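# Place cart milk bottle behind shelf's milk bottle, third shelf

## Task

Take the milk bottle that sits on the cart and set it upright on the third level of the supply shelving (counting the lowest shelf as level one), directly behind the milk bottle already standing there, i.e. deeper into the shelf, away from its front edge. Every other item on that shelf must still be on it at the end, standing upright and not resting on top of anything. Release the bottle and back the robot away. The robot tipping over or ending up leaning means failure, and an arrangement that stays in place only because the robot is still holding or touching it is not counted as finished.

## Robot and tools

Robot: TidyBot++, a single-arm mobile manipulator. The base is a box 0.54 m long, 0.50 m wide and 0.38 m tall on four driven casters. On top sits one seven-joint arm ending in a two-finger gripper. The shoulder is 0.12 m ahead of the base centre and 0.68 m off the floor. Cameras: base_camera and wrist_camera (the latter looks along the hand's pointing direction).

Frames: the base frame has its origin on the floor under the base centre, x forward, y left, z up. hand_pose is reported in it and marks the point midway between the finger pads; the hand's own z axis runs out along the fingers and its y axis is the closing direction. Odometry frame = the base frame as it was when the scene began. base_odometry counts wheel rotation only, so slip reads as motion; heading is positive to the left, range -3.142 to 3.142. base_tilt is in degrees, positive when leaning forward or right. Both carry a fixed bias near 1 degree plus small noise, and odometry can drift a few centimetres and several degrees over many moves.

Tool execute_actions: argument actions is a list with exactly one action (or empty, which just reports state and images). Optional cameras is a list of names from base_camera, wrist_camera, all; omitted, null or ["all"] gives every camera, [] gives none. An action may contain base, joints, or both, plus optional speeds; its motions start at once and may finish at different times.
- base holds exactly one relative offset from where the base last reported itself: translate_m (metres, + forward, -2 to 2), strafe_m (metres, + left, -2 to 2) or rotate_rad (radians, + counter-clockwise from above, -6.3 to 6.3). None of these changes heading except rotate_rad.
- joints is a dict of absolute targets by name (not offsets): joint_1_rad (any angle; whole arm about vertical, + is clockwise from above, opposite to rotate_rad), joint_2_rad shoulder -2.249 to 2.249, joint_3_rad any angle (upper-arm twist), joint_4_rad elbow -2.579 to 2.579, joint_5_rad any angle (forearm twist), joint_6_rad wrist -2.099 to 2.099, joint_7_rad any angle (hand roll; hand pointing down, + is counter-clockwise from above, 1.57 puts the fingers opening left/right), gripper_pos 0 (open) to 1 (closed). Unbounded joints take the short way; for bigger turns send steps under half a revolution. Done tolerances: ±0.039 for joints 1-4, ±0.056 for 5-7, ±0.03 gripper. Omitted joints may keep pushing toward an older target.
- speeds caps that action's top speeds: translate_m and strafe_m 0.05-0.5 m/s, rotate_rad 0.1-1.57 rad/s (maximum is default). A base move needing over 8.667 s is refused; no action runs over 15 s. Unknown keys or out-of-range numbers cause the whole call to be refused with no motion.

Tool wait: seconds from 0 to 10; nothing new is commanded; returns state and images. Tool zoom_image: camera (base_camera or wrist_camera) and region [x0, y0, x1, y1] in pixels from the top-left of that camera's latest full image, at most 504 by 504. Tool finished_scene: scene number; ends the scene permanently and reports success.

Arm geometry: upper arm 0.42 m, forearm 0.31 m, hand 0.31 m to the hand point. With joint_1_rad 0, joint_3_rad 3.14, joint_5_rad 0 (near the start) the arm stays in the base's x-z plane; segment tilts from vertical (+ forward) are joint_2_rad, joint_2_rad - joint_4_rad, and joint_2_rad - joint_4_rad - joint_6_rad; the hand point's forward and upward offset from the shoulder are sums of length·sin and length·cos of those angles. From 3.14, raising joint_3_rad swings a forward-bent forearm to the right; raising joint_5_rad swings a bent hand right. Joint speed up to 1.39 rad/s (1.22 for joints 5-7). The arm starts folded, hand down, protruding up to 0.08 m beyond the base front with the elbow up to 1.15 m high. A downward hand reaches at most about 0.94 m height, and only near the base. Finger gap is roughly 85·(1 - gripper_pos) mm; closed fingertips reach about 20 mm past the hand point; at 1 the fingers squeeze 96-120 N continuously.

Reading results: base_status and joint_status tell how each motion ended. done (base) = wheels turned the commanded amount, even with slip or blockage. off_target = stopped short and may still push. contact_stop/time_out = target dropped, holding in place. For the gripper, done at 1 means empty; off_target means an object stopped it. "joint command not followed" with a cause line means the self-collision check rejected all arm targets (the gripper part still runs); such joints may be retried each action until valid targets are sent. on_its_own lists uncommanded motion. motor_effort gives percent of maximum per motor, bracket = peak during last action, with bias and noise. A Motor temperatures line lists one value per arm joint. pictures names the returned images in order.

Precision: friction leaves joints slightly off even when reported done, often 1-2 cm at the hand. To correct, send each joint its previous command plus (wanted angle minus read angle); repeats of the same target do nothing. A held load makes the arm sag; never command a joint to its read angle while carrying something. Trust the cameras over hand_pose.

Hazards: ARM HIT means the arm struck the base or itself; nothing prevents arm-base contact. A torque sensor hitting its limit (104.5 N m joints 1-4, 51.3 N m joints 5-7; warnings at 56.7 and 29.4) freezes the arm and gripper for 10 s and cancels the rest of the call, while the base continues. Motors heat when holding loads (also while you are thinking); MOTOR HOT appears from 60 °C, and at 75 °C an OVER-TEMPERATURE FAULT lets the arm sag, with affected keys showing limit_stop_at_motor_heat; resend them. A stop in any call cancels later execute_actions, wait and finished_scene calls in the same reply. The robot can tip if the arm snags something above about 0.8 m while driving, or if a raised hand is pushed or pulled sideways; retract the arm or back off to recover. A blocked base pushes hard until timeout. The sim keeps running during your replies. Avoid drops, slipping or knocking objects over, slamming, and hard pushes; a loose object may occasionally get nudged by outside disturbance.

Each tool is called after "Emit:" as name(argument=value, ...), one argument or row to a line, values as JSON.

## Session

Emit:
execute_actions(
  actions=[
    {"joints":{"joint_6_rad":0.5}},
  ],
)

Emit:
execute_actions(
  actions=[
    {"joints":{"joint_1_rad":-2.0}},
  ],
  cameras=["wrist_camera"],
)

Scene clock: 1.63 s.
Motor temperatures (°C, as the motors report them): [30 33 26 32 33 38 42]
base_odometry: x=+0.000 y=+0.000 heading=+0.000 (m, m, rad; odometry frame)
base_tilt: forward=+0.3 right=-0.1 (deg)
base_status: not commanded
joint_positions: joint_1_rad=-0.041 joint_2_rad=-0.339 joint_3_rad=+3.158 joint_4_rad=-2.507 joint_5_rad=+0.025 joint_6_rad=+0.486 joint_7_rad=+1.566 gripper_pos=+0.000
joint_status: all done
motor_effort: joint_1_rad=+0(1) joint_2_rad=-7(7) joint_3_rad=+1(1) joint_4_rad=+18(18) joint_5_rad=-1(1) joint_6_rad=+8(8) joint_7_rad=+1(0) (%)
hand_pose: x=+0.5483 y=+0.0148 z=+0.8674 quat_wxyz=(-0.009, +0.745, +0.018, +0.667) (m; base frame)
pictures: base_camera, wrist_camera
Images, in order (width x height): base_camera 644x364, wrist_camera 644x476.

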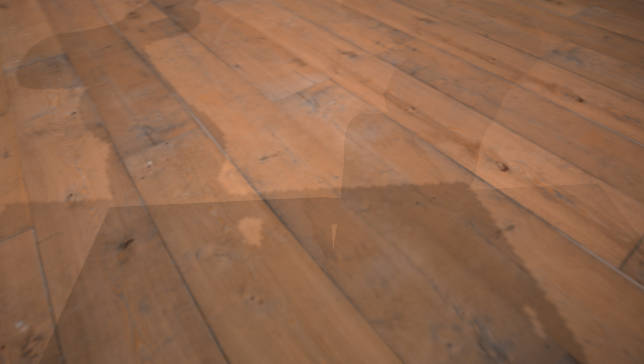

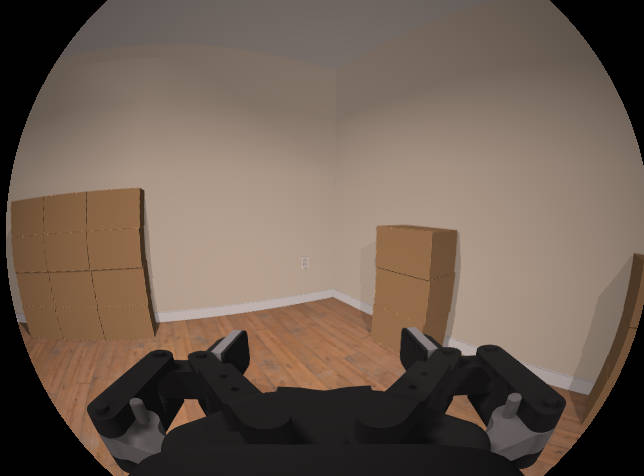

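Scene clock: 4.70 s.
Motor temperatures (°C, as the motors report them): [30 33 26 32 33 38 42]
base_odometry: x=+0.000 y=+0.000 heading=+0.000 (m, m, rad; odometry frame)
base_tilt: forward=+0.3 right=-0.1 (deg)
base_status: not commanded
joint_positions: joint_1_rad=-1.986 joint_2_rad=-0.339 joint_3_rad=+3.158 joint_4_rad=-2.507 joint_5_rad=+0.025 joint_6_rad=+0.486 joint_7_rad=+1.566 gripper_pos=+0.000
joint_status: all done
motor_effort: joint_1_rad=+1(1) joint_2_rad=-7(7) joint_3_rad=+0(1) joint_4_rad=+18(18) joint_5_rad=-1(1) joint_6_rad=+8(8) joint_7_rad=+1(1) (%)
hand_pose: x=-0.0517 y=+0.3942 z=+0.8674 quat_wxyz=(-0.556, +0.405, +0.626, +0.368) (m; base frame)
pictures: wrist_camera
Images, in order (width x height): wrist_camera 644x476.

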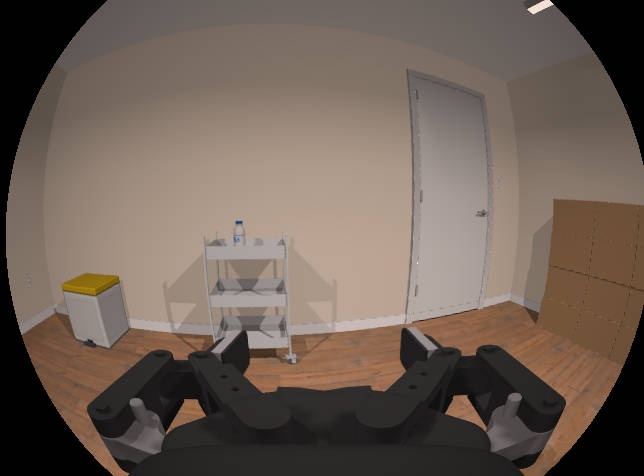

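Emit:
execute_actions(
  actions=[
    {"base":{"rotate_rad":3.67},"joints":{"joint_1_rad":0,"joint_2_rad":0.2,"joint_3_rad":3.14,"joint_4_rad":-0.70,"joint_5_rad":-0.03,"joint_6_rad":-1.04,"gripper_pos":0.2}},
  ],
)

Scene clock: 8.97 s.
Motor temperatures (°C, as the motors report them): [30 33 26 32 33 38 42]
base_odometry: x=+0.000 y=+0.000 heading=-2.613 (m, m, rad; odometry frame)
base_tilt: forward=+0.3 right=+0.0 (deg)
base_status: done
joint_positions: joint_1_rad=-0.013 joint_2_rad=+0.200 joint_3_rad=+3.155 joint_4_rad=-0.717 joint_5_rad=-0.010 joint_6_rad=-1.005 joint_7_rad=+1.566 gripper_pos=+0.200
joint_status: all done
motor_effort: joint_1_rad=+0(3) joint_2_rad=-25(28) joint_3_rad=+0(2) joint_4_rad=+18(22) joint_5_rad=-1(0) joint_6_rad=+8(9) joint_7_rad=+0(0) (%)
hand_pose: x=+0.7444 y=+0.0052 z=+1.1784 quat_wxyz=(-0.005, +0.820, -0.001, +0.573) (m; base frame)
pictures: base_camera, wrist_camera
Images, in order (width x height): base_camera 644x364, wrist_camera 644x476.

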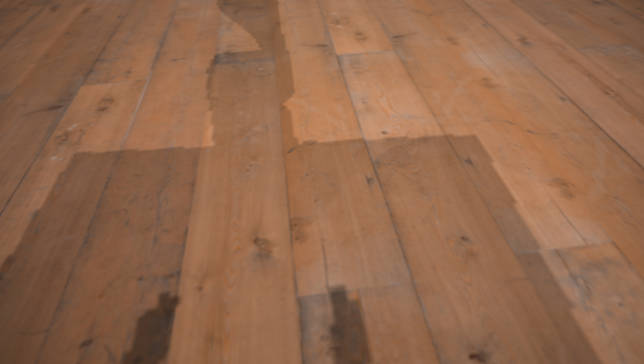

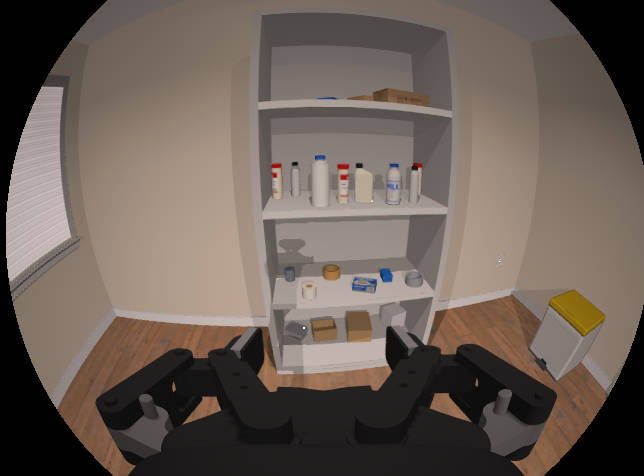

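Emit:
execute_actions(
  actions=[
    {"base":{"rotate_rad":0.09}},
  ],
  cameras=[],
)

Emit:
execute_actions(
  actions=[
    {"base":{"strafe_m":-0.5}},
  ],
  cameras=[],
)

Emit:
execute_actions(
  actions=[
    {"base":{"translate_m":0.75}},
  ],
)

Scene clock: 10.30 s.
Motor temperatures (°C, as the motors report them): [30 33 26 32 33 38 42]
base_odometry: x=+0.000 y=+0.000 heading=-2.523 (m, m, rad; odometry frame)
base_tilt: forward=+0.3 right=-0.1 (deg)
base_status: done
joint_positions: joint_1_rad=-0.007 joint_2_rad=+0.200 joint_3_rad=+3.147 joint_4_rad=-0.717 joint_5_rad=-0.011 joint_6_rad=-1.005 joint_7_rad=+1.566 gripper_pos=+0.200
joint_status: not commanded
motor_effort: joint_1_rad=+1(3) joint_2_rad=-25(26) joint_3_rad=-1(3) joint_4_rad=+18(18) joint_5_rad=-1(1) joint_6_rad=+7(8) joint_7_rad=+0(0) (%)
hand_pose: x=+0.7444 y=+0.0056 z=+1.1784 quat_wxyz=(-0.007, +0.820, -0.001, +0.573) (m; base frame)
pictures: none
No camera images: the call's "cameras" was empty. Leave "cameras" out to get every camera's image.

Scene clock: 12.67 s.
Motor temperatures (°C, as the motors report them): [30 33 26 32 33 38 42]
base_odometry: x=-0.290 y=+0.408 heading=-2.523 (m, m, rad; odometry frame)
base_tilt: forward=+0.3 right=+0.0 (deg)
base_status: done
joint_positions: joint_1_rad=+0.000 joint_2_rad=+0.200 joint_3_rad=+3.147 joint_4_rad=-0.717 joint_5_rad=-0.012 joint_6_rad=-1.005 joint_7_rad=+1.566 gripper_pos=+0.200
joint_status: not commanded
motor_effort: joint_1_rad=+0(3) joint_2_rad=-25(26) joint_3_rad=+0(2) joint_4_rad=+18(18) joint_5_rad=-1(2) joint_6_rad=+8(8) joint_7_rad=+1(1) (%)
hand_pose: x=+0.7444 y=+0.0014 z=+1.1784 quat_wxyz=(-0.005, +0.820, -0.004, +0.573) (m; base frame)
pictures: none
No camera images: the call's "cameras" was empty. Leave "cameras" out to get every camera's image.

Scene clock: 15.63 s.
Motor temperatures (°C, as the motors report them): [30 33 26 32 33 38 42]
base_odometry: x=-0.902 y=-0.027 heading=-2.523 (m, m, rad; odometry frame)
base_tilt: forward=+0.3 right=-0.1 (deg)
base_status: done
joint_positions: joint_1_rad=+0.000 joint_2_rad=+0.203 joint_3_rad=+3.147 joint_4_rad=-0.713 joint_5_rad=-0.012 joint_6_rad=-1.009 joint_7_rad=+1.566 gripper_pos=+0.200
joint_status: not commanded
motor_effort: joint_1_rad=+0(1) joint_2_rad=-26(29) joint_3_rad=+0(0) joint_4_rad=+18(19) joint_5_rad=-1(0) joint_6_rad=+8(8) joint_7_rad=+0(1) (%)
hand_pose: x=+0.7454 y=+0.0014 z=+1.1769 quat_wxyz=(-0.005, +0.821, -0.004, +0.571) (m; base frame)
pictures: base_camera, wrist_camera
Images, in order (width x height): base_camera 644x364, wrist_camera 644x476.

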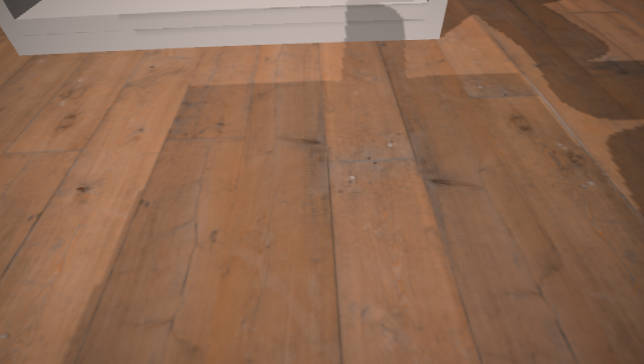

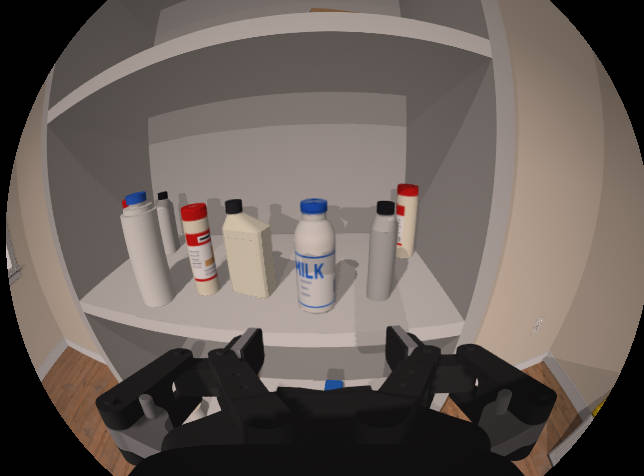

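Emit:
execute_actions(
  actions=[
    {"base":{"rotate_rad":0.03}},
  ],
  cameras=[],
)

Emit:
execute_actions(
  actions=[
    {"base":{"translate_m":0.2}},
  ],
)

Scene clock: 16.60 s.
Motor temperatures (°C, as the motors report them): [30 33 26 32 33 38 42]
base_odometry: x=-0.902 y=-0.027 heading=-2.494 (m, m, rad; odometry frame)
base_tilt: forward=+0.3 right=-0.1 (deg)
base_status: done
joint_positions: joint_1_rad=-0.003 joint_2_rad=+0.203 joint_3_rad=+3.147 joint_4_rad=-0.713 joint_5_rad=-0.012 joint_6_rad=-1.009 joint_7_rad=+1.566 gripper_pos=+0.200
joint_status: not commanded
motor_effort: joint_1_rad=+1(3) joint_2_rad=-25(27) joint_3_rad=+0(3) joint_4_rad=+17(18) joint_5_rad=-1(2) joint_6_rad=+8(8) joint_7_rad=+1(1) (%)
hand_pose: x=+0.7454 y=+0.0038 z=+1.1769 quat_wxyz=(-0.006, +0.821, -0.002, +0.571) (m; base frame)
pictures: none
No camera images: the call's "cameras" was empty. Leave "cameras" out to get every camera's image.

Scene clock: 18.40 s.
Motor temperatures (°C, as the motors report them): [30 33 26 32 33 38 42]
base_odometry: x=-1.061 y=-0.148 heading=-2.493 (m, m, rad; odometry frame)
base_tilt: forward=+0.3 right=-0.1 (deg)
base_status: done
joint_positions: joint_1_rad=-0.003 joint_2_rad=+0.206 joint_3_rad=+3.147 joint_4_rad=-0.712 joint_5_rad=-0.012 joint_6_rad=-1.010 joint_7_rad=+1.566 gripper_pos=+0.200
joint_status: not commanded
motor_effort: joint_1_rad=+1(1) joint_2_rad=-25(29) joint_3_rad=+0(1) joint_4_rad=+18(19) joint_5_rad=+0(1) joint_6_rad=+8(8) joint_7_rad=+1(1) (%)
hand_pose: x=+0.7466 y=+0.0039 z=+1.1754 quat_wxyz=(-0.006, +0.822, -0.002, +0.570) (m; base frame)
pictures: base_camera, wrist_camera
Images, in order (width x height): base_camera 644x364, wrist_camera 644x476.

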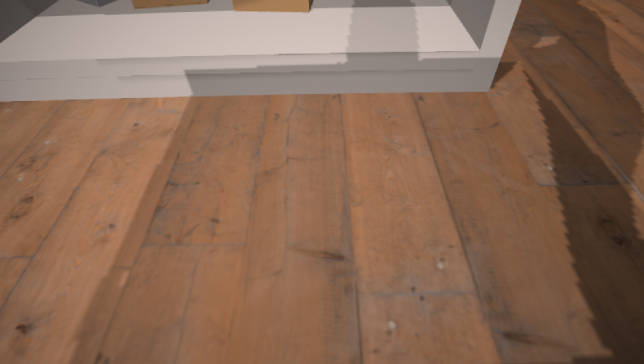

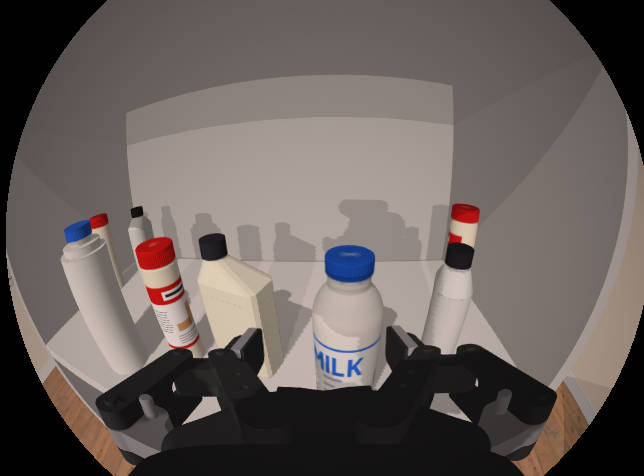

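Emit:
execute_actions(
  actions=[
    {"base":{"strafe_m":-0.02}},
  ],
  cameras=[],
)

Emit:
execute_actions(
  actions=[
    {"base":{"translate_m":0.11}},
  ],
  cameras=["wrist_camera"],
)

Emit:
execute_actions(
  actions=[
    {"joints":{"gripper_pos":1}},
  ],
  cameras=["wrist_camera"],
)

Scene clock: 19.43 s.
Motor temperatures (°C, as the motors report them): [30 33 26 32 33 38 42]
base_odometry: x=-1.074 y=-0.132 heading=-2.493 (m, m, rad; odometry frame)
base_tilt: forward=+0.3 right=+0.0 (deg)
base_status: done
joint_positions: joint_1_rad=+0.001 joint_2_rad=+0.206 joint_3_rad=+3.147 joint_4_rad=-0.712 joint_5_rad=-0.012 joint_6_rad=-1.010 joint_7_rad=+1.566 gripper_pos=+0.200
joint_status: not commanded
motor_effort: joint_1_rad=+0(3) joint_2_rad=-25(27) joint_3_rad=+0(2) joint_4_rad=+17(18) joint_5_rad=-1(0) joint_6_rad=+8(8) joint_7_rad=+1(0) (%)
hand_pose: x=+0.7464 y=+0.0014 z=+1.1757 quat_wxyz=(-0.005, +0.822, -0.004, +0.570) (m; base frame)
pictures: none
No camera images: the call's "cameras" was empty. Leave "cameras" out to get every camera's image.

Scene clock: 20.93 s.
Motor temperatures (°C, as the motors report them): [30 33 26 32 33 38 42]
base_odometry: x=-1.162 y=-0.199 heading=-2.493 (m, m, rad; odometry frame)
base_tilt: forward=+0.3 right=-0.1 (deg)
base_status: done
joint_positions: joint_1_rad=+0.001 joint_2_rad=+0.204 joint_3_rad=+3.147 joint_4_rad=-0.712 joint_5_rad=-0.012 joint_6_rad=-1.011 joint_7_rad=+1.566 gripper_pos=+0.200
joint_status: not commanded
motor_effort: joint_1_rad=+0(1) joint_2_rad=-26(29) joint_3_rad=+0(0) joint_4_rad=+18(19) joint_5_rad=-1(1) joint_6_rad=+8(8) joint_7_rad=+1(0) (%)
hand_pose: x=+0.7453 y=+0.0014 z=+1.1772 quat_wxyz=(-0.005, +0.821, -0.004, +0.571) (m; base frame)
pictures: wrist_camera
Images, in order (width x height): wrist_camera 644x476.

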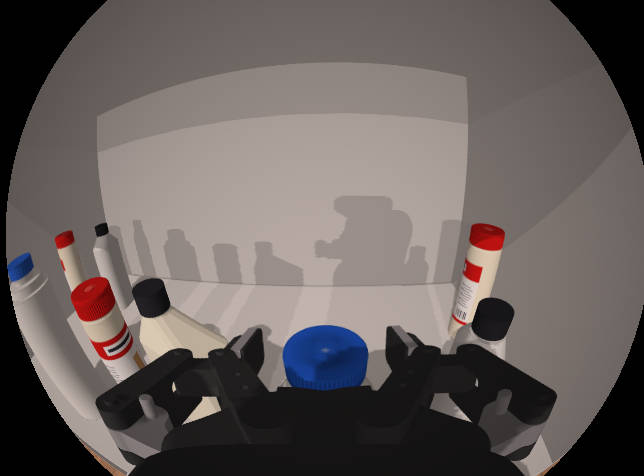

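Scene clock: 21.93 s.
Motor temperatures (°C, as the motors report them): [30 33 26 32 33 38 42]
base_odometry: x=-1.162 y=-0.199 heading=-2.493 (m, m, rad; odometry frame)
base_tilt: forward=+0.3 right=-0.1 (deg)
base_status: not commanded
joint_positions: joint_1_rad=+0.001 joint_2_rad=+0.204 joint_3_rad=+3.147 joint_4_rad=-0.711 joint_5_rad=-0.012 joint_6_rad=-1.011 joint_7_rad=+1.566 gripper_pos=+0.570
joint_status: gripper_pos off_target (ended at +0.570, target +1.000)
motor_effort: joint_1_rad=+1(1) joint_2_rad=-25(26) joint_3_rad=+1(0) joint_4_rad=+18(18) joint_5_rad=+0(0) joint_6_rad=+8(9) joint_7_rad=+1(1) (%)
hand_pose: x=+0.7452 y=+0.0014 z=+1.1774 quat_wxyz=(-0.005, +0.821, -0.004, +0.571) (m; base frame)
pictures: wrist_camera
Images, in order (width x height): wrist_camera 644x476.

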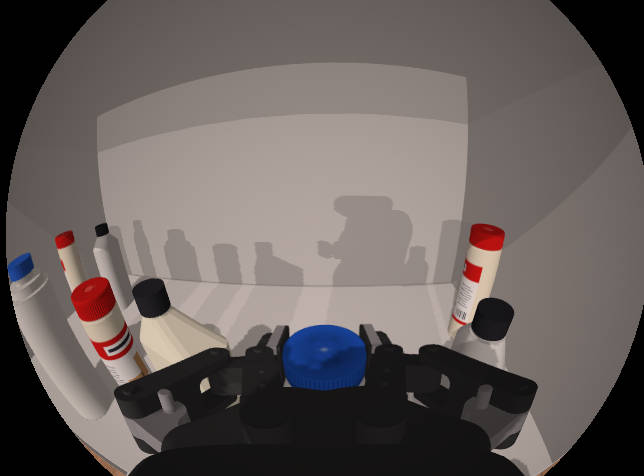

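Neck gripped (slightly high). Ref .31.

Emit:
execute_actions(
  actions=[
    {"joints":{"joint_2_rad":0.13,"joint_4_rad":-0.62,"joint_6_rad":-1.1}},
  ],
  cameras=[],
)

Emit:
execute_actions(
  actions=[
    {"base":{"translate_m":-0.27}},
  ],
  cameras=[],
)

Emit:
execute_actions(
  actions=[
    {"joints":{"joint_2_rad":0.30,"joint_4_rad":-2.06,"joint_6_rad":0.53}},
  ],
  cameras=["wrist_camera"],
)

Scene clock: 23.37 s.
Motor temperatures (°C, as the motors report them): [30 33 26 32 33 38 42]
base_odometry: x=-1.162 y=-0.199 heading=-2.493 (m, m, rad; odometry frame)
base_tilt: forward=+0.3 right=-0.1 (deg)
base_status: not commanded
joint_positions: joint_1_rad=+0.001 joint_2_rad=+0.160 joint_3_rad=+3.147 joint_4_rad=-0.659 joint_5_rad=-0.012 joint_6_rad=-1.097 joint_7_rad=+1.566 gripper_pos=+0.570
joint_status: joint_4_rad off_target (ended at -0.659, target -0.620); the others done
motor_effort: joint_1_rad=+0(1) joint_2_rad=-28(33) joint_3_rad=+0(0) joint_4_rad=+22(23) joint_5_rad=-1(0) joint_6_rad=+12(12) joint_7_rad=+0(1) (%)
hand_pose: x=+0.7085 y=+0.0017 z=+1.2064 quat_wxyz=(-0.005, +0.818, -0.003, +0.575) (m; base frame)
pictures: none
No camera images: the call's "cameras" was empty. Leave "cameras" out to get every camera's image.

Scene clock: 25.40 s.
Motor temperatures (°C, as the motors report them): [30 33 26 32 33 38 42]
base_odometry: x=-0.946 y=-0.035 heading=-2.493 (m, m, rad; odometry frame)
base_tilt: forward=+0.3 right=+0.0 (deg)
base_status: done
joint_positions: joint_1_rad=+0.001 joint_2_rad=+0.153 joint_3_rad=+3.147 joint_4_rad=-0.656 joint_5_rad=-0.014 joint_6_rad=-1.101 joint_7_rad=+1.566 gripper_pos=+0.570
joint_status: not commanded
motor_effort: joint_1_rad=+0(5) joint_2_rad=-28(33) joint_3_rad=+0(4) joint_4_rad=+21(23) joint_5_rad=-1(2) joint_6_rad=+13(13) joint_7_rad=+0(1) (%)
hand_pose: x=+0.7042 y=+0.0023 z=+1.2112 quat_wxyz=(-0.007, +0.816, -0.003, +0.578) (m; base frame)
pictures: none
No camera images: the call's "cameras" was empty. Leave "cameras" out to get every camera's image.

Scene clock: 28.10 s.
Motor temperatures (°C, as the motors report them): [30 33 26 32 33 38 42]
base_odometry: x=-0.946 y=-0.035 heading=-2.493 (m, m, rad; odometry frame)
base_tilt: forward=+0.3 right=-0.1 (deg)
base_status: not commanded
joint_positions: joint_1_rad=+0.001 joint_2_rad=+0.318 joint_3_rad=+3.147 joint_4_rad=-2.071 joint_5_rad=-0.014 joint_6_rad=+0.467 joint_7_rad=+1.566 gripper_pos=+0.570
joint_status: joint_6_rad off_target (ended at +0.467, target +0.530); the others done
motor_effort: joint_1_rad=+0(0) joint_2_rad=-33(39) joint_3_rad=+0(0) joint_4_rad=+20(26) joint_5_rad=+0(1) joint_6_rad=+12(12) joint_7_rad=+0(1) (%)
hand_pose: x=+0.7579 y=-0.0041 z=+0.7448 quat_wxyz=(+0.000, +0.820, -0.011, +0.573) (m; base frame)
pictures: wrist_camera
Images, in order (width x height): wrist_camera 644x476.

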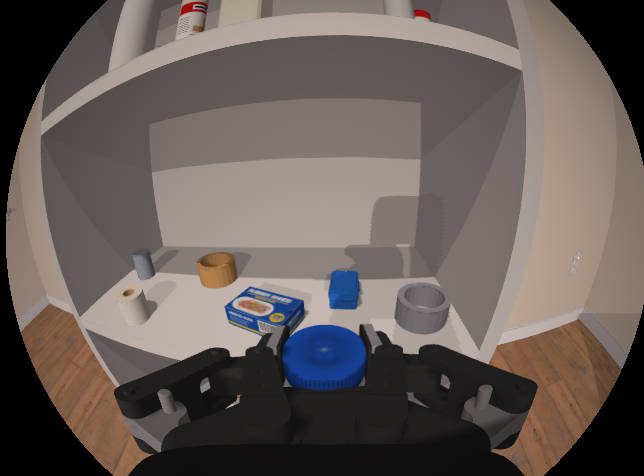

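Emit:
execute_actions(
  actions=[
    {"base":{"translate_m":0.245}},
  ],
  cameras=[],
)

Emit:
execute_actions(
  actions=[
    {"joints":{"joint_2_rad":0.40,"joint_6_rad":0.61}},
  ],
  cameras=[],
)

Scene clock: 30.10 s.
Motor temperatures (°C, as the motors report them): [30 33 26 32 33 38 42]
base_odometry: x=-1.142 y=-0.183 heading=-2.494 (m, m, rad; odometry frame)
base_tilt: forward=+0.3 right=-0.1 (deg)
base_status: done
joint_positions: joint_1_rad=+0.001 joint_2_rad=+0.327 joint_3_rad=+3.147 joint_4_rad=-2.074 joint_5_rad=-0.014 joint_6_rad=+0.471 joint_7_rad=+1.566 gripper_pos=+0.570
joint_status: not commanded
motor_effort: joint_1_rad=+0(5) joint_2_rad=-33(36) joint_3_rad=+0(4) joint_4_rad=+20(22) joint_5_rad=-1(2) joint_6_rad=+12(13) joint_7_rad=+0(1) (%)
hand_pose: x=+0.7576 y=-0.0042 z=+0.7387 quat_wxyz=(+0.000, +0.822, -0.011, +0.569) (m; base frame)
pictures: none
No camera images: the call's "cameras" was empty. Leave "cameras" out to get every camera's image.

Scene clock: 31.03 s.
Motor temperatures (°C, as the motors report them): [30 33 26 32 33 38 42]
base_odometry: x=-1.142 y=-0.183 heading=-2.494 (m, m, rad; odometry frame)
base_tilt: forward=+0.3 right=-0.1 (deg)
base_status: not commanded
joint_positions: joint_1_rad=+0.001 joint_2_rad=+0.401 joint_3_rad=+3.147 joint_4_rad=-2.072 joint_5_rad=-0.014 joint_6_rad=+0.567 joint_7_rad=+1.566 gripper_pos=+0.570
joint_status: all done
motor_effort: joint_1_rad=+1(1) joint_2_rad=-31(33) joint_3_rad=+0(2) joint_4_rad=+17(20) joint_5_rad=-1(0) joint_6_rad=+10(12) joint_7_rad=+1(1) (%)
hand_pose: x=+0.7721 y=-0.0046 z=+0.7199 quat_wxyz=(+0.001, +0.815, -0.011, +0.579) (m; base frame)
pictures: none
No camera images: the call's "cameras" was empty. Leave "cameras" out to get every camera's image.

Emit:
execute_actions(
  actions=[
    {"joints":{"gripper_pos":0.2}},
  ],
  cameras=["wrist_camera"],
)

Emit:
execute_actions(
  actions=[
    {"base":{"translate_m":-1.05}},
  ],
  cameras=["wrist_camera"],
)

Emit:
execute_actions(
  actions=[
    {"joints":{"joint_2_rad":-0.3,"joint_4_rad":-2.33,"joint_6_rad":0.09,"gripper_pos":0.1}},
  ],
  cameras=[],
)

Emit:
execute_actions(
  actions=[
    {"base":{"rotate_rad":-1.57}},
  ],
)

Scene clock: 32.47 s.
Motor temperatures (°C, as the motors report them): [30 33 26 32 33 38 42]
base_odometry: x=-1.142 y=-0.183 heading=-2.494 (m, m, rad; odometry frame)
base_tilt: forward=+0.3 right=-0.1 (deg)
base_status: not commanded
joint_positions: joint_1_rad=+0.001 joint_2_rad=+0.401 joint_3_rad=+3.147 joint_4_rad=-2.070 joint_5_rad=-0.014 joint_6_rad=+0.576 joint_7_rad=+1.566 gripper_pos=+0.200
joint_status: all done
motor_effort: joint_1_rad=+1(0) joint_2_rad=-29(31) joint_3_rad=+0(0) joint_4_rad=+15(16) joint_5_rad=+0(0) joint_6_rad=+8(10) joint_7_rad=+1(1) (%)
hand_pose: x=+0.7738 y=-0.0046 z=+0.7240 quat_wxyz=(+0.001, +0.812, -0.011, +0.584) (m; base frame)
pictures: wrist_camera
Images, in order (width x height): wrist_camera 644x476.

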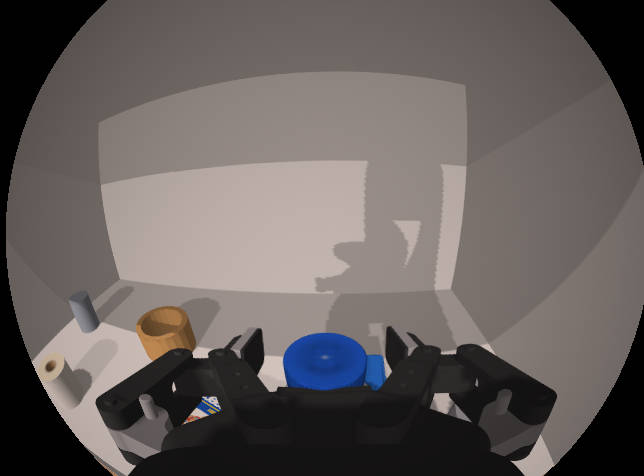

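Scene clock: 36.07 s.
Motor temperatures (°C, as the motors report them): [30 33 26 32 33 38 42]
base_odometry: x=-0.305 y=+0.451 heading=-2.493 (m, m, rad; odometry frame)
base_tilt: forward=+0.3 right=-0.1 (deg)
base_status: done
joint_positions: joint_1_rad=+0.001 joint_2_rad=+0.401 joint_3_rad=+3.146 joint_4_rad=-2.067 joint_5_rad=-0.014 joint_6_rad=+0.578 joint_7_rad=+1.566 gripper_pos=+0.200
joint_status: not commanded
motor_effort: joint_1_rad=+0(3) joint_2_rad=-30(31) joint_3_rad=+0(3) joint_4_rad=+15(16) joint_5_rad=-1(0) joint_6_rad=+8(8) joint_7_rad=+1(0) (%)
hand_pose: x=+0.7750 y=-0.0046 z=+0.7258 quat_wxyz=(+0.001, +0.810, -0.011, +0.586) (m; base frame)
pictures: wrist_camera
Images, in order (width x height): wrist_camera 644x476.

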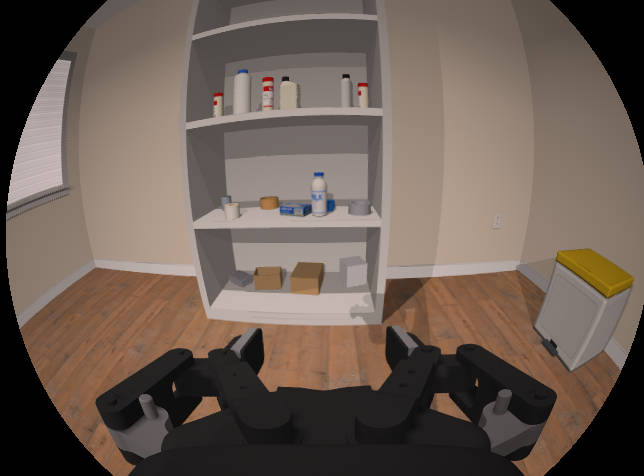

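Scene clock: 38.03 s.
Motor temperatures (°C, as the motors report them): [30 33 26 32 33 38 42]
base_odometry: x=-0.305 y=+0.451 heading=-2.493 (m, m, rad; odometry frame)
base_tilt: forward=+0.3 right=-0.1 (deg)
base_status: not commanded
joint_positions: joint_1_rad=+0.001 joint_2_rad=-0.296 joint_3_rad=+3.146 joint_4_rad=-2.314 joint_5_rad=-0.014 joint_6_rad=+0.123 joint_7_rad=+1.566 gripper_pos=+0.100
joint_status: all done
motor_effort: joint_1_rad=+1(0) joint_2_rad=-9(32) joint_3_rad=+1(0) joint_4_rad=+19(20) joint_5_rad=-1(1) joint_6_rad=+8(8) joint_7_rad=+0(0) (%)
hand_pose: x=+0.5747 y=-0.0020 z=+0.8489 quat_wxyz=(-0.004, +0.812, -0.011, +0.583) (m; base frame)
pictures: none
No camera images: the call's "cameras" was empty. Leave "cameras" out to get every camera's image.

Scene clock: 40.33 s.
Motor temperatures (°C, as the motors report them): [30 33 26 32 33 38 42]
base_odometry: x=-0.305 y=+0.451 heading=+2.220 (m, m, rad; odometry frame)
base_tilt: forward=+0.3 right=-0.1 (deg)
base_status: done
joint_positions: joint_1_rad=+0.001 joint_2_rad=-0.296 joint_3_rad=+3.146 joint_4_rad=-2.315 joint_5_rad=-0.014 joint_6_rad=+0.123 joint_7_rad=+1.566 gripper_pos=+0.100
joint_status: not commanded
motor_effort: joint_1_rad=+0(2) joint_2_rad=-9(10) joint_3_rad=+0(3) joint_4_rad=+20(20) joint_5_rad=-1(1) joint_6_rad=+8(8) joint_7_rad=+0(1) (%)
hand_pose: x=+0.5747 y=-0.0021 z=+0.8489 quat_wxyz=(-0.004, +0.812, -0.011, +0.583) (m; base frame)
pictures: base_camera, wrist_camera
Images, in order (width x height): base_camera 644x364, wrist_camera 644x476.

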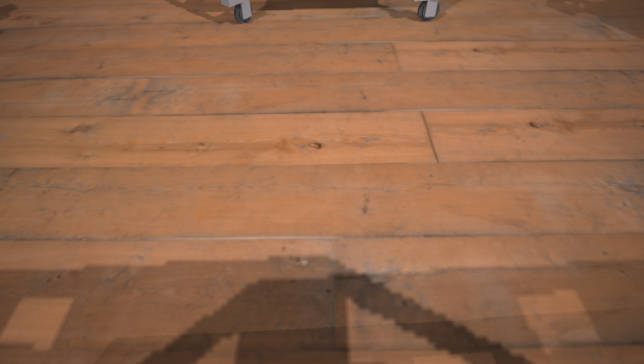

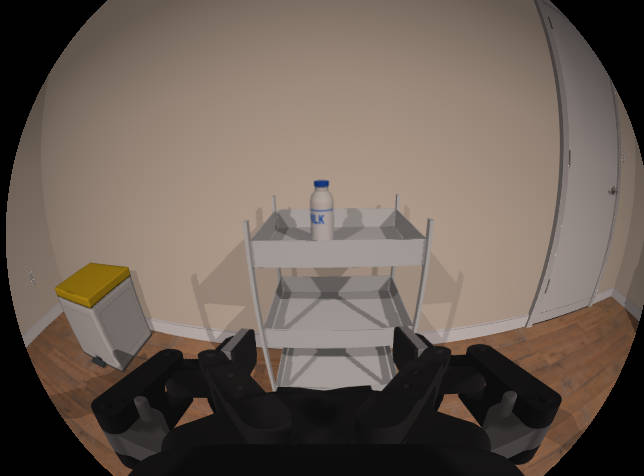

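Body 25px → ~0.7; need ~0.55.

Emit:
execute_actions(
  actions=[
    {"base":{"translate_m":0.42},"joints":{"joint_6_rad":0.06}},
  ],
  cameras=["wrist_camera"],
)

Scene clock: 42.70 s.
Motor temperatures (°C, as the motors report them): [30 33 26 32 33 38 42]
base_odometry: x=-0.559 y=+0.786 heading=+2.220 (m, m, rad; odometry frame)
base_tilt: forward=+0.3 right=+0.0 (deg)
base_status: done
joint_positions: joint_1_rad=+0.001 joint_2_rad=-0.295 joint_3_rad=+3.146 joint_4_rad=-2.318 joint_5_rad=-0.014 joint_6_rad=+0.090 joint_7_rad=+1.566 gripper_pos=+0.100
joint_status: all done
motor_effort: joint_1_rad=+1(1) joint_2_rad=-9(11) joint_3_rad=+1(1) joint_4_rad=+19(20) joint_5_rad=-1(1) joint_6_rad=+8(9) joint_7_rad=+1(0) (%)
hand_pose: x=+0.5707 y=-0.0019 z=+0.8369 quat_wxyz=(-0.004, +0.823, -0.011, +0.568) (m; base frame)
pictures: wrist_camera
Images, in order (width x height): wrist_camera 644x476.

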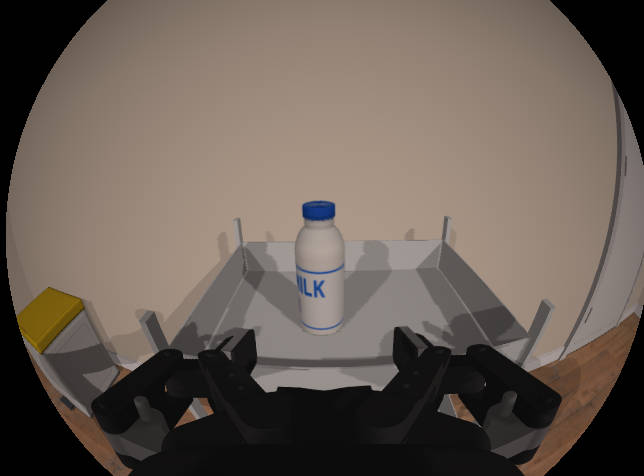

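Emit:
execute_actions(
  actions=[
    {"base":{"translate_m":0.225},"joints":{"joint_1_rad":-0.03}},
  ],
  cameras=["wrist_camera"],
)

Scene clock: 44.57 s.
Motor temperatures (°C, as the motors report them): [30 33 26 32 33 38 42]
base_odometry: x=-0.695 y=+0.966 heading=+2.219 (m, m, rad; odometry frame)
base_tilt: forward=+0.3 right=+0.0 (deg)
base_status: done
joint_positions: joint_1_rad=-0.021 joint_2_rad=-0.295 joint_3_rad=+3.146 joint_4_rad=-2.318 joint_5_rad=-0.014 joint_6_rad=+0.090 joint_7_rad=+1.566 gripper_pos=+0.100
joint_status: all done
motor_effort: joint_1_rad=+1(1) joint_2_rad=-9(12) joint_3_rad=+1(2) joint_4_rad=+19(20) joint_5_rad=-1(1) joint_6_rad=+7(8) joint_7_rad=+0(0) (%)
hand_pose: x=+0.5705 y=+0.0080 z=+0.8366 quat_wxyz=(-0.010, +0.823, -0.002, +0.568) (m; base frame)
pictures: wrist_camera
Images, in order (width x height): wrist_camera 644x476.

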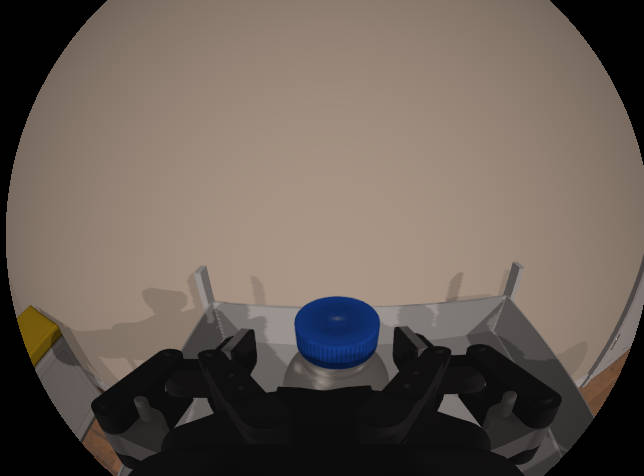

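Emit:
execute_actions(
  actions=[
    {"joints":{"gripper_pos":1,"joint_1_rad":0.0}},
  ],
  cameras=[],
)

Emit:
execute_actions(
  actions=[
    {"joints":{"joint_4_rad":-1.8,"joint_6_rad":-0.41}},
  ],
  cameras=["wrist_camera"],
)

Emit:
execute_actions(
  actions=[
    {"base":{"translate_m":-0.645}},
  ],
  cameras=[],
)

Emit:
execute_actions(
  actions=[
    {"base":{"rotate_rad":1.57},"speeds":{"rotate_rad":1.0}},
  ],
  cameras=[],
)

Emit:
execute_actions(
  actions=[
    {"base":{"translate_m":0.85},"joints":{"joint_2_rad":0.15,"joint_4_rad":-0.62,"joint_6_rad":-1.08}},
  ],
)

Scene clock: 46.13 s.
Motor temperatures (°C, as the motors report them): [30 33 26 32 33 38 42]
base_odometry: x=-0.695 y=+0.966 heading=+2.219 (m, m, rad; odometry frame)
base_tilt: forward=+0.3 right=-0.1 (deg)
base_status: not commanded
joint_positions: joint_1_rad=-0.006 joint_2_rad=-0.302 joint_3_rad=+3.146 joint_4_rad=-2.318 joint_5_rad=-0.014 joint_6_rad=+0.087 joint_7_rad=+1.566 gripper_pos=+0.561
joint_status: gripper_pos off_target (ended at +0.561, target +1.000); the others done
motor_effort: joint_1_rad=+1(2) joint_2_rad=-9(11) joint_3_rad=+1(3) joint_4_rad=+19(22) joint_5_rad=-1(2) joint_6_rad=+7(10) joint_7_rad=+0(0) (%)
hand_pose: x=+0.5693 y=+0.0012 z=+0.8393 quat_wxyz=(-0.006, +0.822, -0.008, +0.570) (m; base frame)
pictures: none
No camera images: the call's "cameras" was empty. Leave "cameras" out to get every camera's image.

Scene clock: 47.90 s.
Motor temperatures (°C, as the motors report them): [30 33 26 32 33 38 42]
base_odometry: x=-0.695 y=+0.966 heading=+2.219 (m, m, rad; odometry frame)
base_tilt: forward=+0.3 right=-0.1 (deg)
base_status: not commanded
joint_positions: joint_1_rad=-0.006 joint_2_rad=-0.279 joint_3_rad=+3.146 joint_4_rad=-1.842 joint_5_rad=-0.014 joint_6_rad=-0.405 joint_7_rad=+1.566 gripper_pos=+0.565
joint_status: joint_4_rad off_target (ended at -1.842, target -1.800); the others done
motor_effort: joint_1_rad=+0(1) joint_2_rad=-15(16) joint_3_rad=+1(1) joint_4_rad=+27(28) joint_5_rad=-1(1) joint_6_rad=+12(12) joint_7_rad=+0(0) (%)
hand_pose: x=+0.6045 y=+0.0032 z=+0.9684 quat_wxyz=(-0.008, +0.833, -0.006, +0.554) (m; base frame)
pictures: wrist_camera
Images, in order (width x height): wrist_camera 644x476.

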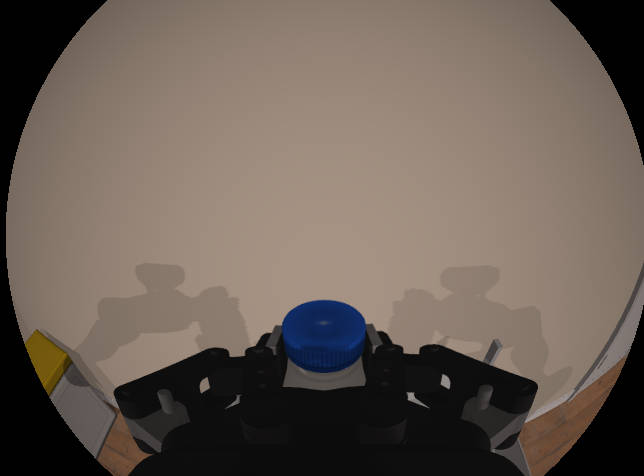

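Scene clock: 50.70 s.
Motor temperatures (°C, as the motors report them): [30 33 26 32 33 38 42]
base_odometry: x=-0.305 y=+0.452 heading=+2.220 (m, m, rad; odometry frame)
base_tilt: forward=+0.3 right=+0.0 (deg)
base_status: done
joint_positions: joint_1_rad=-0.006 joint_2_rad=-0.280 joint_3_rad=+3.146 joint_4_rad=-1.840 joint_5_rad=-0.015 joint_6_rad=-0.409 joint_7_rad=+1.566 gripper_pos=+0.566
joint_status: not commanded
motor_effort: joint_1_rad=+0(5) joint_2_rad=-16(19) joint_3_rad=+1(6) joint_4_rad=+27(27) joint_5_rad=-1(1) joint_6_rad=+12(13) joint_7_rad=+0(1) (%)
hand_pose: x=+0.6039 y=+0.0034 z=+0.9690 quat_wxyz=(-0.008, +0.833, -0.006, +0.553) (m; base frame)
pictures: none
No camera images: the call's "cameras" was empty. Leave "cameras" out to get every camera's image.

Scene clock: 53.20 s.
Motor temperatures (°C, as the motors report them): [30 33 26 32 33 38 42]
base_odometry: x=-0.305 y=+0.452 heading=-2.494 (m, m, rad; odometry frame)
base_tilt: forward=+0.3 right=-0.1 (deg)
base_status: done
joint_positions: joint_1_rad=-0.004 joint_2_rad=-0.280 joint_3_rad=+3.145 joint_4_rad=-1.840 joint_5_rad=-0.015 joint_6_rad=-0.409 joint_7_rad=+1.566 gripper_pos=+0.566
joint_status: not commanded
motor_effort: joint_1_rad=+0(2) joint_2_rad=-16(17) joint_3_rad=+0(3) joint_4_rad=+26(26) joint_5_rad=-1(2) joint_6_rad=+12(12) joint_7_rad=+0(1) (%)
hand_pose: x=+0.6039 y=+0.0031 z=+0.9690 quat_wxyz=(-0.008, +0.833, -0.006, +0.553) (m; base frame)
pictures: none
No camera images: the call's "cameras" was empty. Leave "cameras" out to get every camera's image.

Scene clock: 56.40 s.
Motor temperatures (°C, as the motors report them): [30 33 26 32 33 38 42]
base_odometry: x=-0.982 y=-0.062 heading=-2.493 (m, m, rad; odometry frame)
base_tilt: forward=+0.3 right=-0.1 (deg)
base_status: done
joint_positions: joint_1_rad=-0.004 joint_2_rad=+0.182 joint_3_rad=+3.145 joint_4_rad=-0.663 joint_5_rad=-0.015 joint_6_rad=-1.076 joint_7_rad=+1.566 gripper_pos=+0.566
joint_status: joint_4_rad off_target (ended at -0.663, target -0.620); the others done
motor_effort: joint_1_rad=+1(0) joint_2_rad=-29(33) joint_3_rad=+0(1) joint_4_rad=+22(28) joint_5_rad=-1(1) joint_6_rad=+12(14) joint_7_rad=+1(0) (%)
hand_pose: x=+0.7227 y=+0.0059 z=+1.1977 quat_wxyz=(-0.009, +0.819, -0.001, +0.573) (m; base frame)
pictures: base_camera, wrist_camera
Images, in order (width x height): base_camera 644x364, wrist_camera 644x476.

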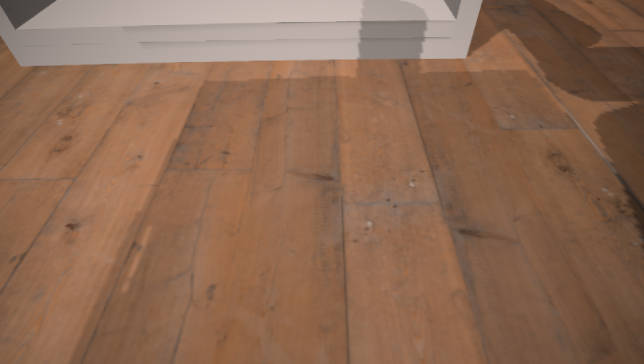

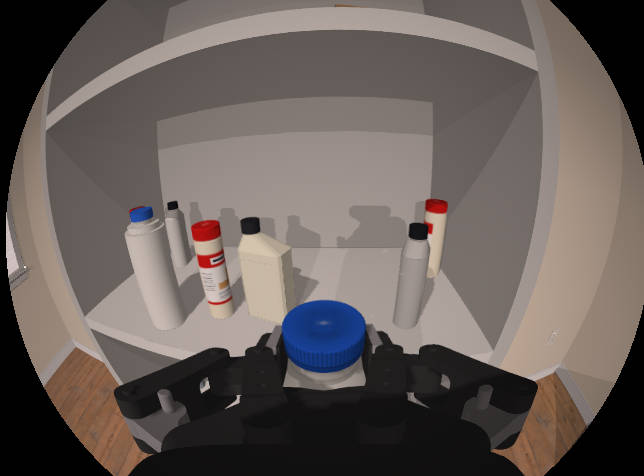

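Emit:
execute_actions(
  actions=[
    {"base":{"strafe_m":-0.032}},
  ],
  cameras=[],
)

Emit:
execute_actions(
  actions=[
    {"base":{"translate_m":0.24}},
  ],
  cameras=["wrist_camera"],
)

Scene clock: 59.53 s.
Motor temperatures (°C, as the motors report them): [30 33 26 32 33 38 42]
base_odometry: x=-1.001 y=-0.037 heading=-2.493 (m, m, rad; odometry frame)
base_tilt: forward=+0.3 right=+0.0 (deg)
base_status: done
joint_positions: joint_1_rad=+0.003 joint_2_rad=+0.182 joint_3_rad=+3.145 joint_4_rad=-0.662 joint_5_rad=-0.015 joint_6_rad=-1.077 joint_7_rad=+1.566 gripper_pos=+0.566
joint_status: not commanded
motor_effort: joint_1_rad=+0(4) joint_2_rad=-29(31) joint_3_rad=-1(2) joint_4_rad=+22(22) joint_5_rad=-1(1) joint_6_rad=+12(13) joint_7_rad=+0(1) (%)
hand_pose: x=+0.7225 y=+0.0023 z=+1.1978 quat_wxyz=(-0.007, +0.819, -0.003, +0.573) (m; base frame)
pictures: none
No camera images: the call's "cameras" was empty. Leave "cameras" out to get every camera's image.

Scene clock: 61.50 s.
Motor temperatures (°C, as the motors report them): [30 33 26 32 33 38 42]
base_odometry: x=-1.193 y=-0.182 heading=-2.493 (m, m, rad; odometry frame)
base_tilt: forward=+0.3 right=-0.1 (deg)
base_status: done
joint_positions: joint_1_rad=+0.003 joint_2_rad=+0.185 joint_3_rad=+3.145 joint_4_rad=-0.659 joint_5_rad=-0.015 joint_6_rad=-1.080 joint_7_rad=+1.566 gripper_pos=+0.566
joint_status: not commanded
motor_effort: joint_1_rad=+0(1) joint_2_rad=-29(34) joint_3_rad=+0(1) joint_4_rad=+22(24) joint_5_rad=-1(0) joint_6_rad=+12(13) joint_7_rad=+0(1) (%)
hand_pose: x=+0.7235 y=+0.0023 z=+1.1965 quat_wxyz=(-0.007, +0.820, -0.003, +0.572) (m; base frame)
pictures: wrist_camera
Images, in order (width x height): wrist_camera 644x476.

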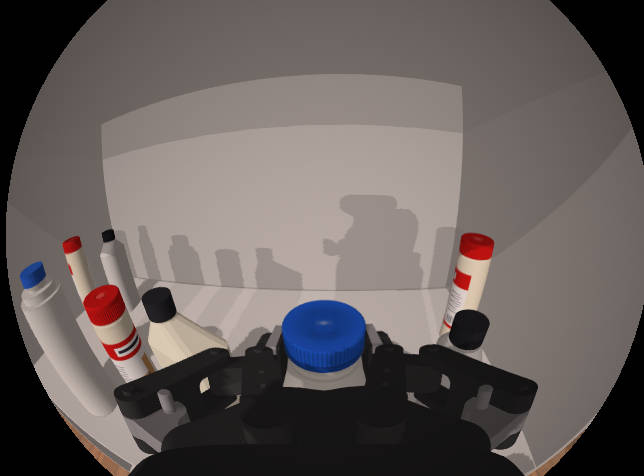

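Emit:
execute_actions(
  actions=[
    {"base":{"strafe_m":0.012}},
  ],
  cameras=[],
)

Emit:
execute_actions(
  actions=[
    {"base":{"translate_m":0.075},"speeds":{"translate_m":0.15}},
  ],
  cameras=["wrist_camera"],
)

Emit:
execute_actions(
  actions=[
    {"joints":{"joint_2_rad":0.18,"joint_4_rad":-0.74,"joint_6_rad":-0.94}},
  ],
  cameras=["wrist_camera"],
)

Scene clock: 62.47 s.
Motor temperatures (°C, as the motors report them): [30 33 26 32 33 38 42]
base_odometry: x=-1.186 y=-0.192 heading=-2.493 (m, m, rad; odometry frame)
base_tilt: forward=+0.3 right=-0.1 (deg)
base_status: done
joint_positions: joint_1_rad=-0.001 joint_2_rad=+0.185 joint_3_rad=+3.145 joint_4_rad=-0.659 joint_5_rad=-0.015 joint_6_rad=-1.080 joint_7_rad=+1.566 gripper_pos=+0.566
joint_status: not commanded
motor_effort: joint_1_rad=+1(2) joint_2_rad=-29(31) joint_3_rad=+0(3) joint_4_rad=+21(22) joint_5_rad=-1(2) joint_6_rad=+12(12) joint_7_rad=+1(0) (%)
hand_pose: x=+0.7233 y=+0.0045 z=+1.1966 quat_wxyz=(-0.008, +0.820, -0.002, +0.572) (m; base frame)
pictures: none
No camera images: the call's "cameras" was empty. Leave "cameras" out to get every camera's image.

Scene clock: 63.80 s.
Motor temperatures (°C, as the motors report them): [30 33 26 32 33 38 42]
base_odometry: x=-1.246 y=-0.237 heading=-2.493 (m, m, rad; odometry frame)
base_tilt: forward=+0.3 right=-0.1 (deg)
base_status: done
joint_positions: joint_1_rad=-0.001 joint_2_rad=+0.183 joint_3_rad=+3.145 joint_4_rad=-0.658 joint_5_rad=-0.015 joint_6_rad=-1.081 joint_7_rad=+1.566 gripper_pos=+0.566
joint_status: not commanded
motor_effort: joint_1_rad=+0(1) joint_2_rad=-29(33) joint_3_rad=+0(1) joint_4_rad=+22(23) joint_5_rad=-1(2) joint_6_rad=+12(13) joint_7_rad=+1(0) (%)
hand_pose: x=+0.7223 y=+0.0045 z=+1.1979 quat_wxyz=(-0.008, +0.820, -0.002, +0.573) (m; base frame)
pictures: wrist_camera
Images, in order (width x height): wrist_camera 644x476.

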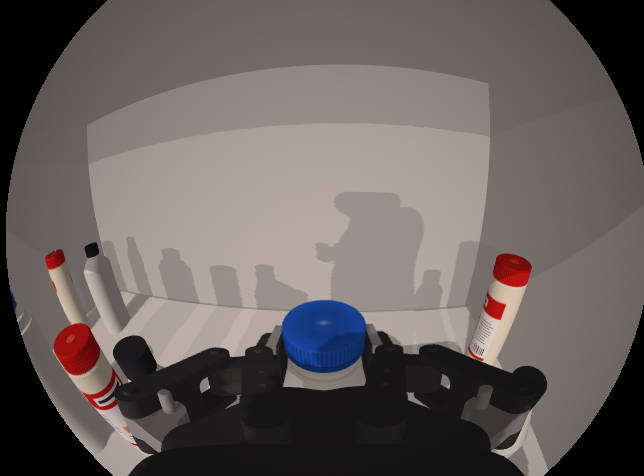

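Scene clock: 64.80 s.
Motor temperatures (°C, as the motors report them): [30 33 26 32 33 38 42]
base_odometry: x=-1.246 y=-0.237 heading=-2.493 (m, m, rad; odometry frame)
base_tilt: forward=+0.3 right=-0.1 (deg)
base_status: not commanded
joint_positions: joint_1_rad=-0.001 joint_2_rad=+0.198 joint_3_rad=+3.145 joint_4_rad=-0.745 joint_5_rad=-0.015 joint_6_rad=-0.991 joint_7_rad=+1.566 gripper_pos=+0.567
joint_status: all done
motor_effort: joint_1_rad=+0(1) joint_2_rad=-30(32) joint_3_rad=+0(1) joint_4_rad=+22(23) joint_5_rad=-1(1) joint_6_rad=+11(12) joint_7_rad=+1(0) (%)
hand_pose: x=+0.7474 y=+0.0043 z=+1.1684 quat_wxyz=(-0.008, +0.823, -0.003, +0.568) (m; base frame)
pictures: wrist_camera
Images, in order (width x height): wrist_camera 644x476.

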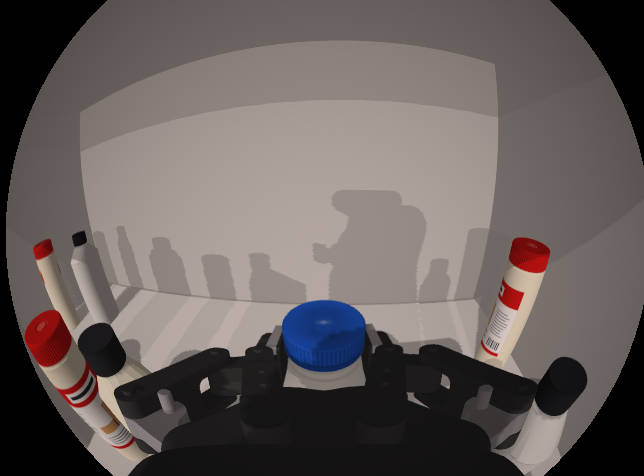

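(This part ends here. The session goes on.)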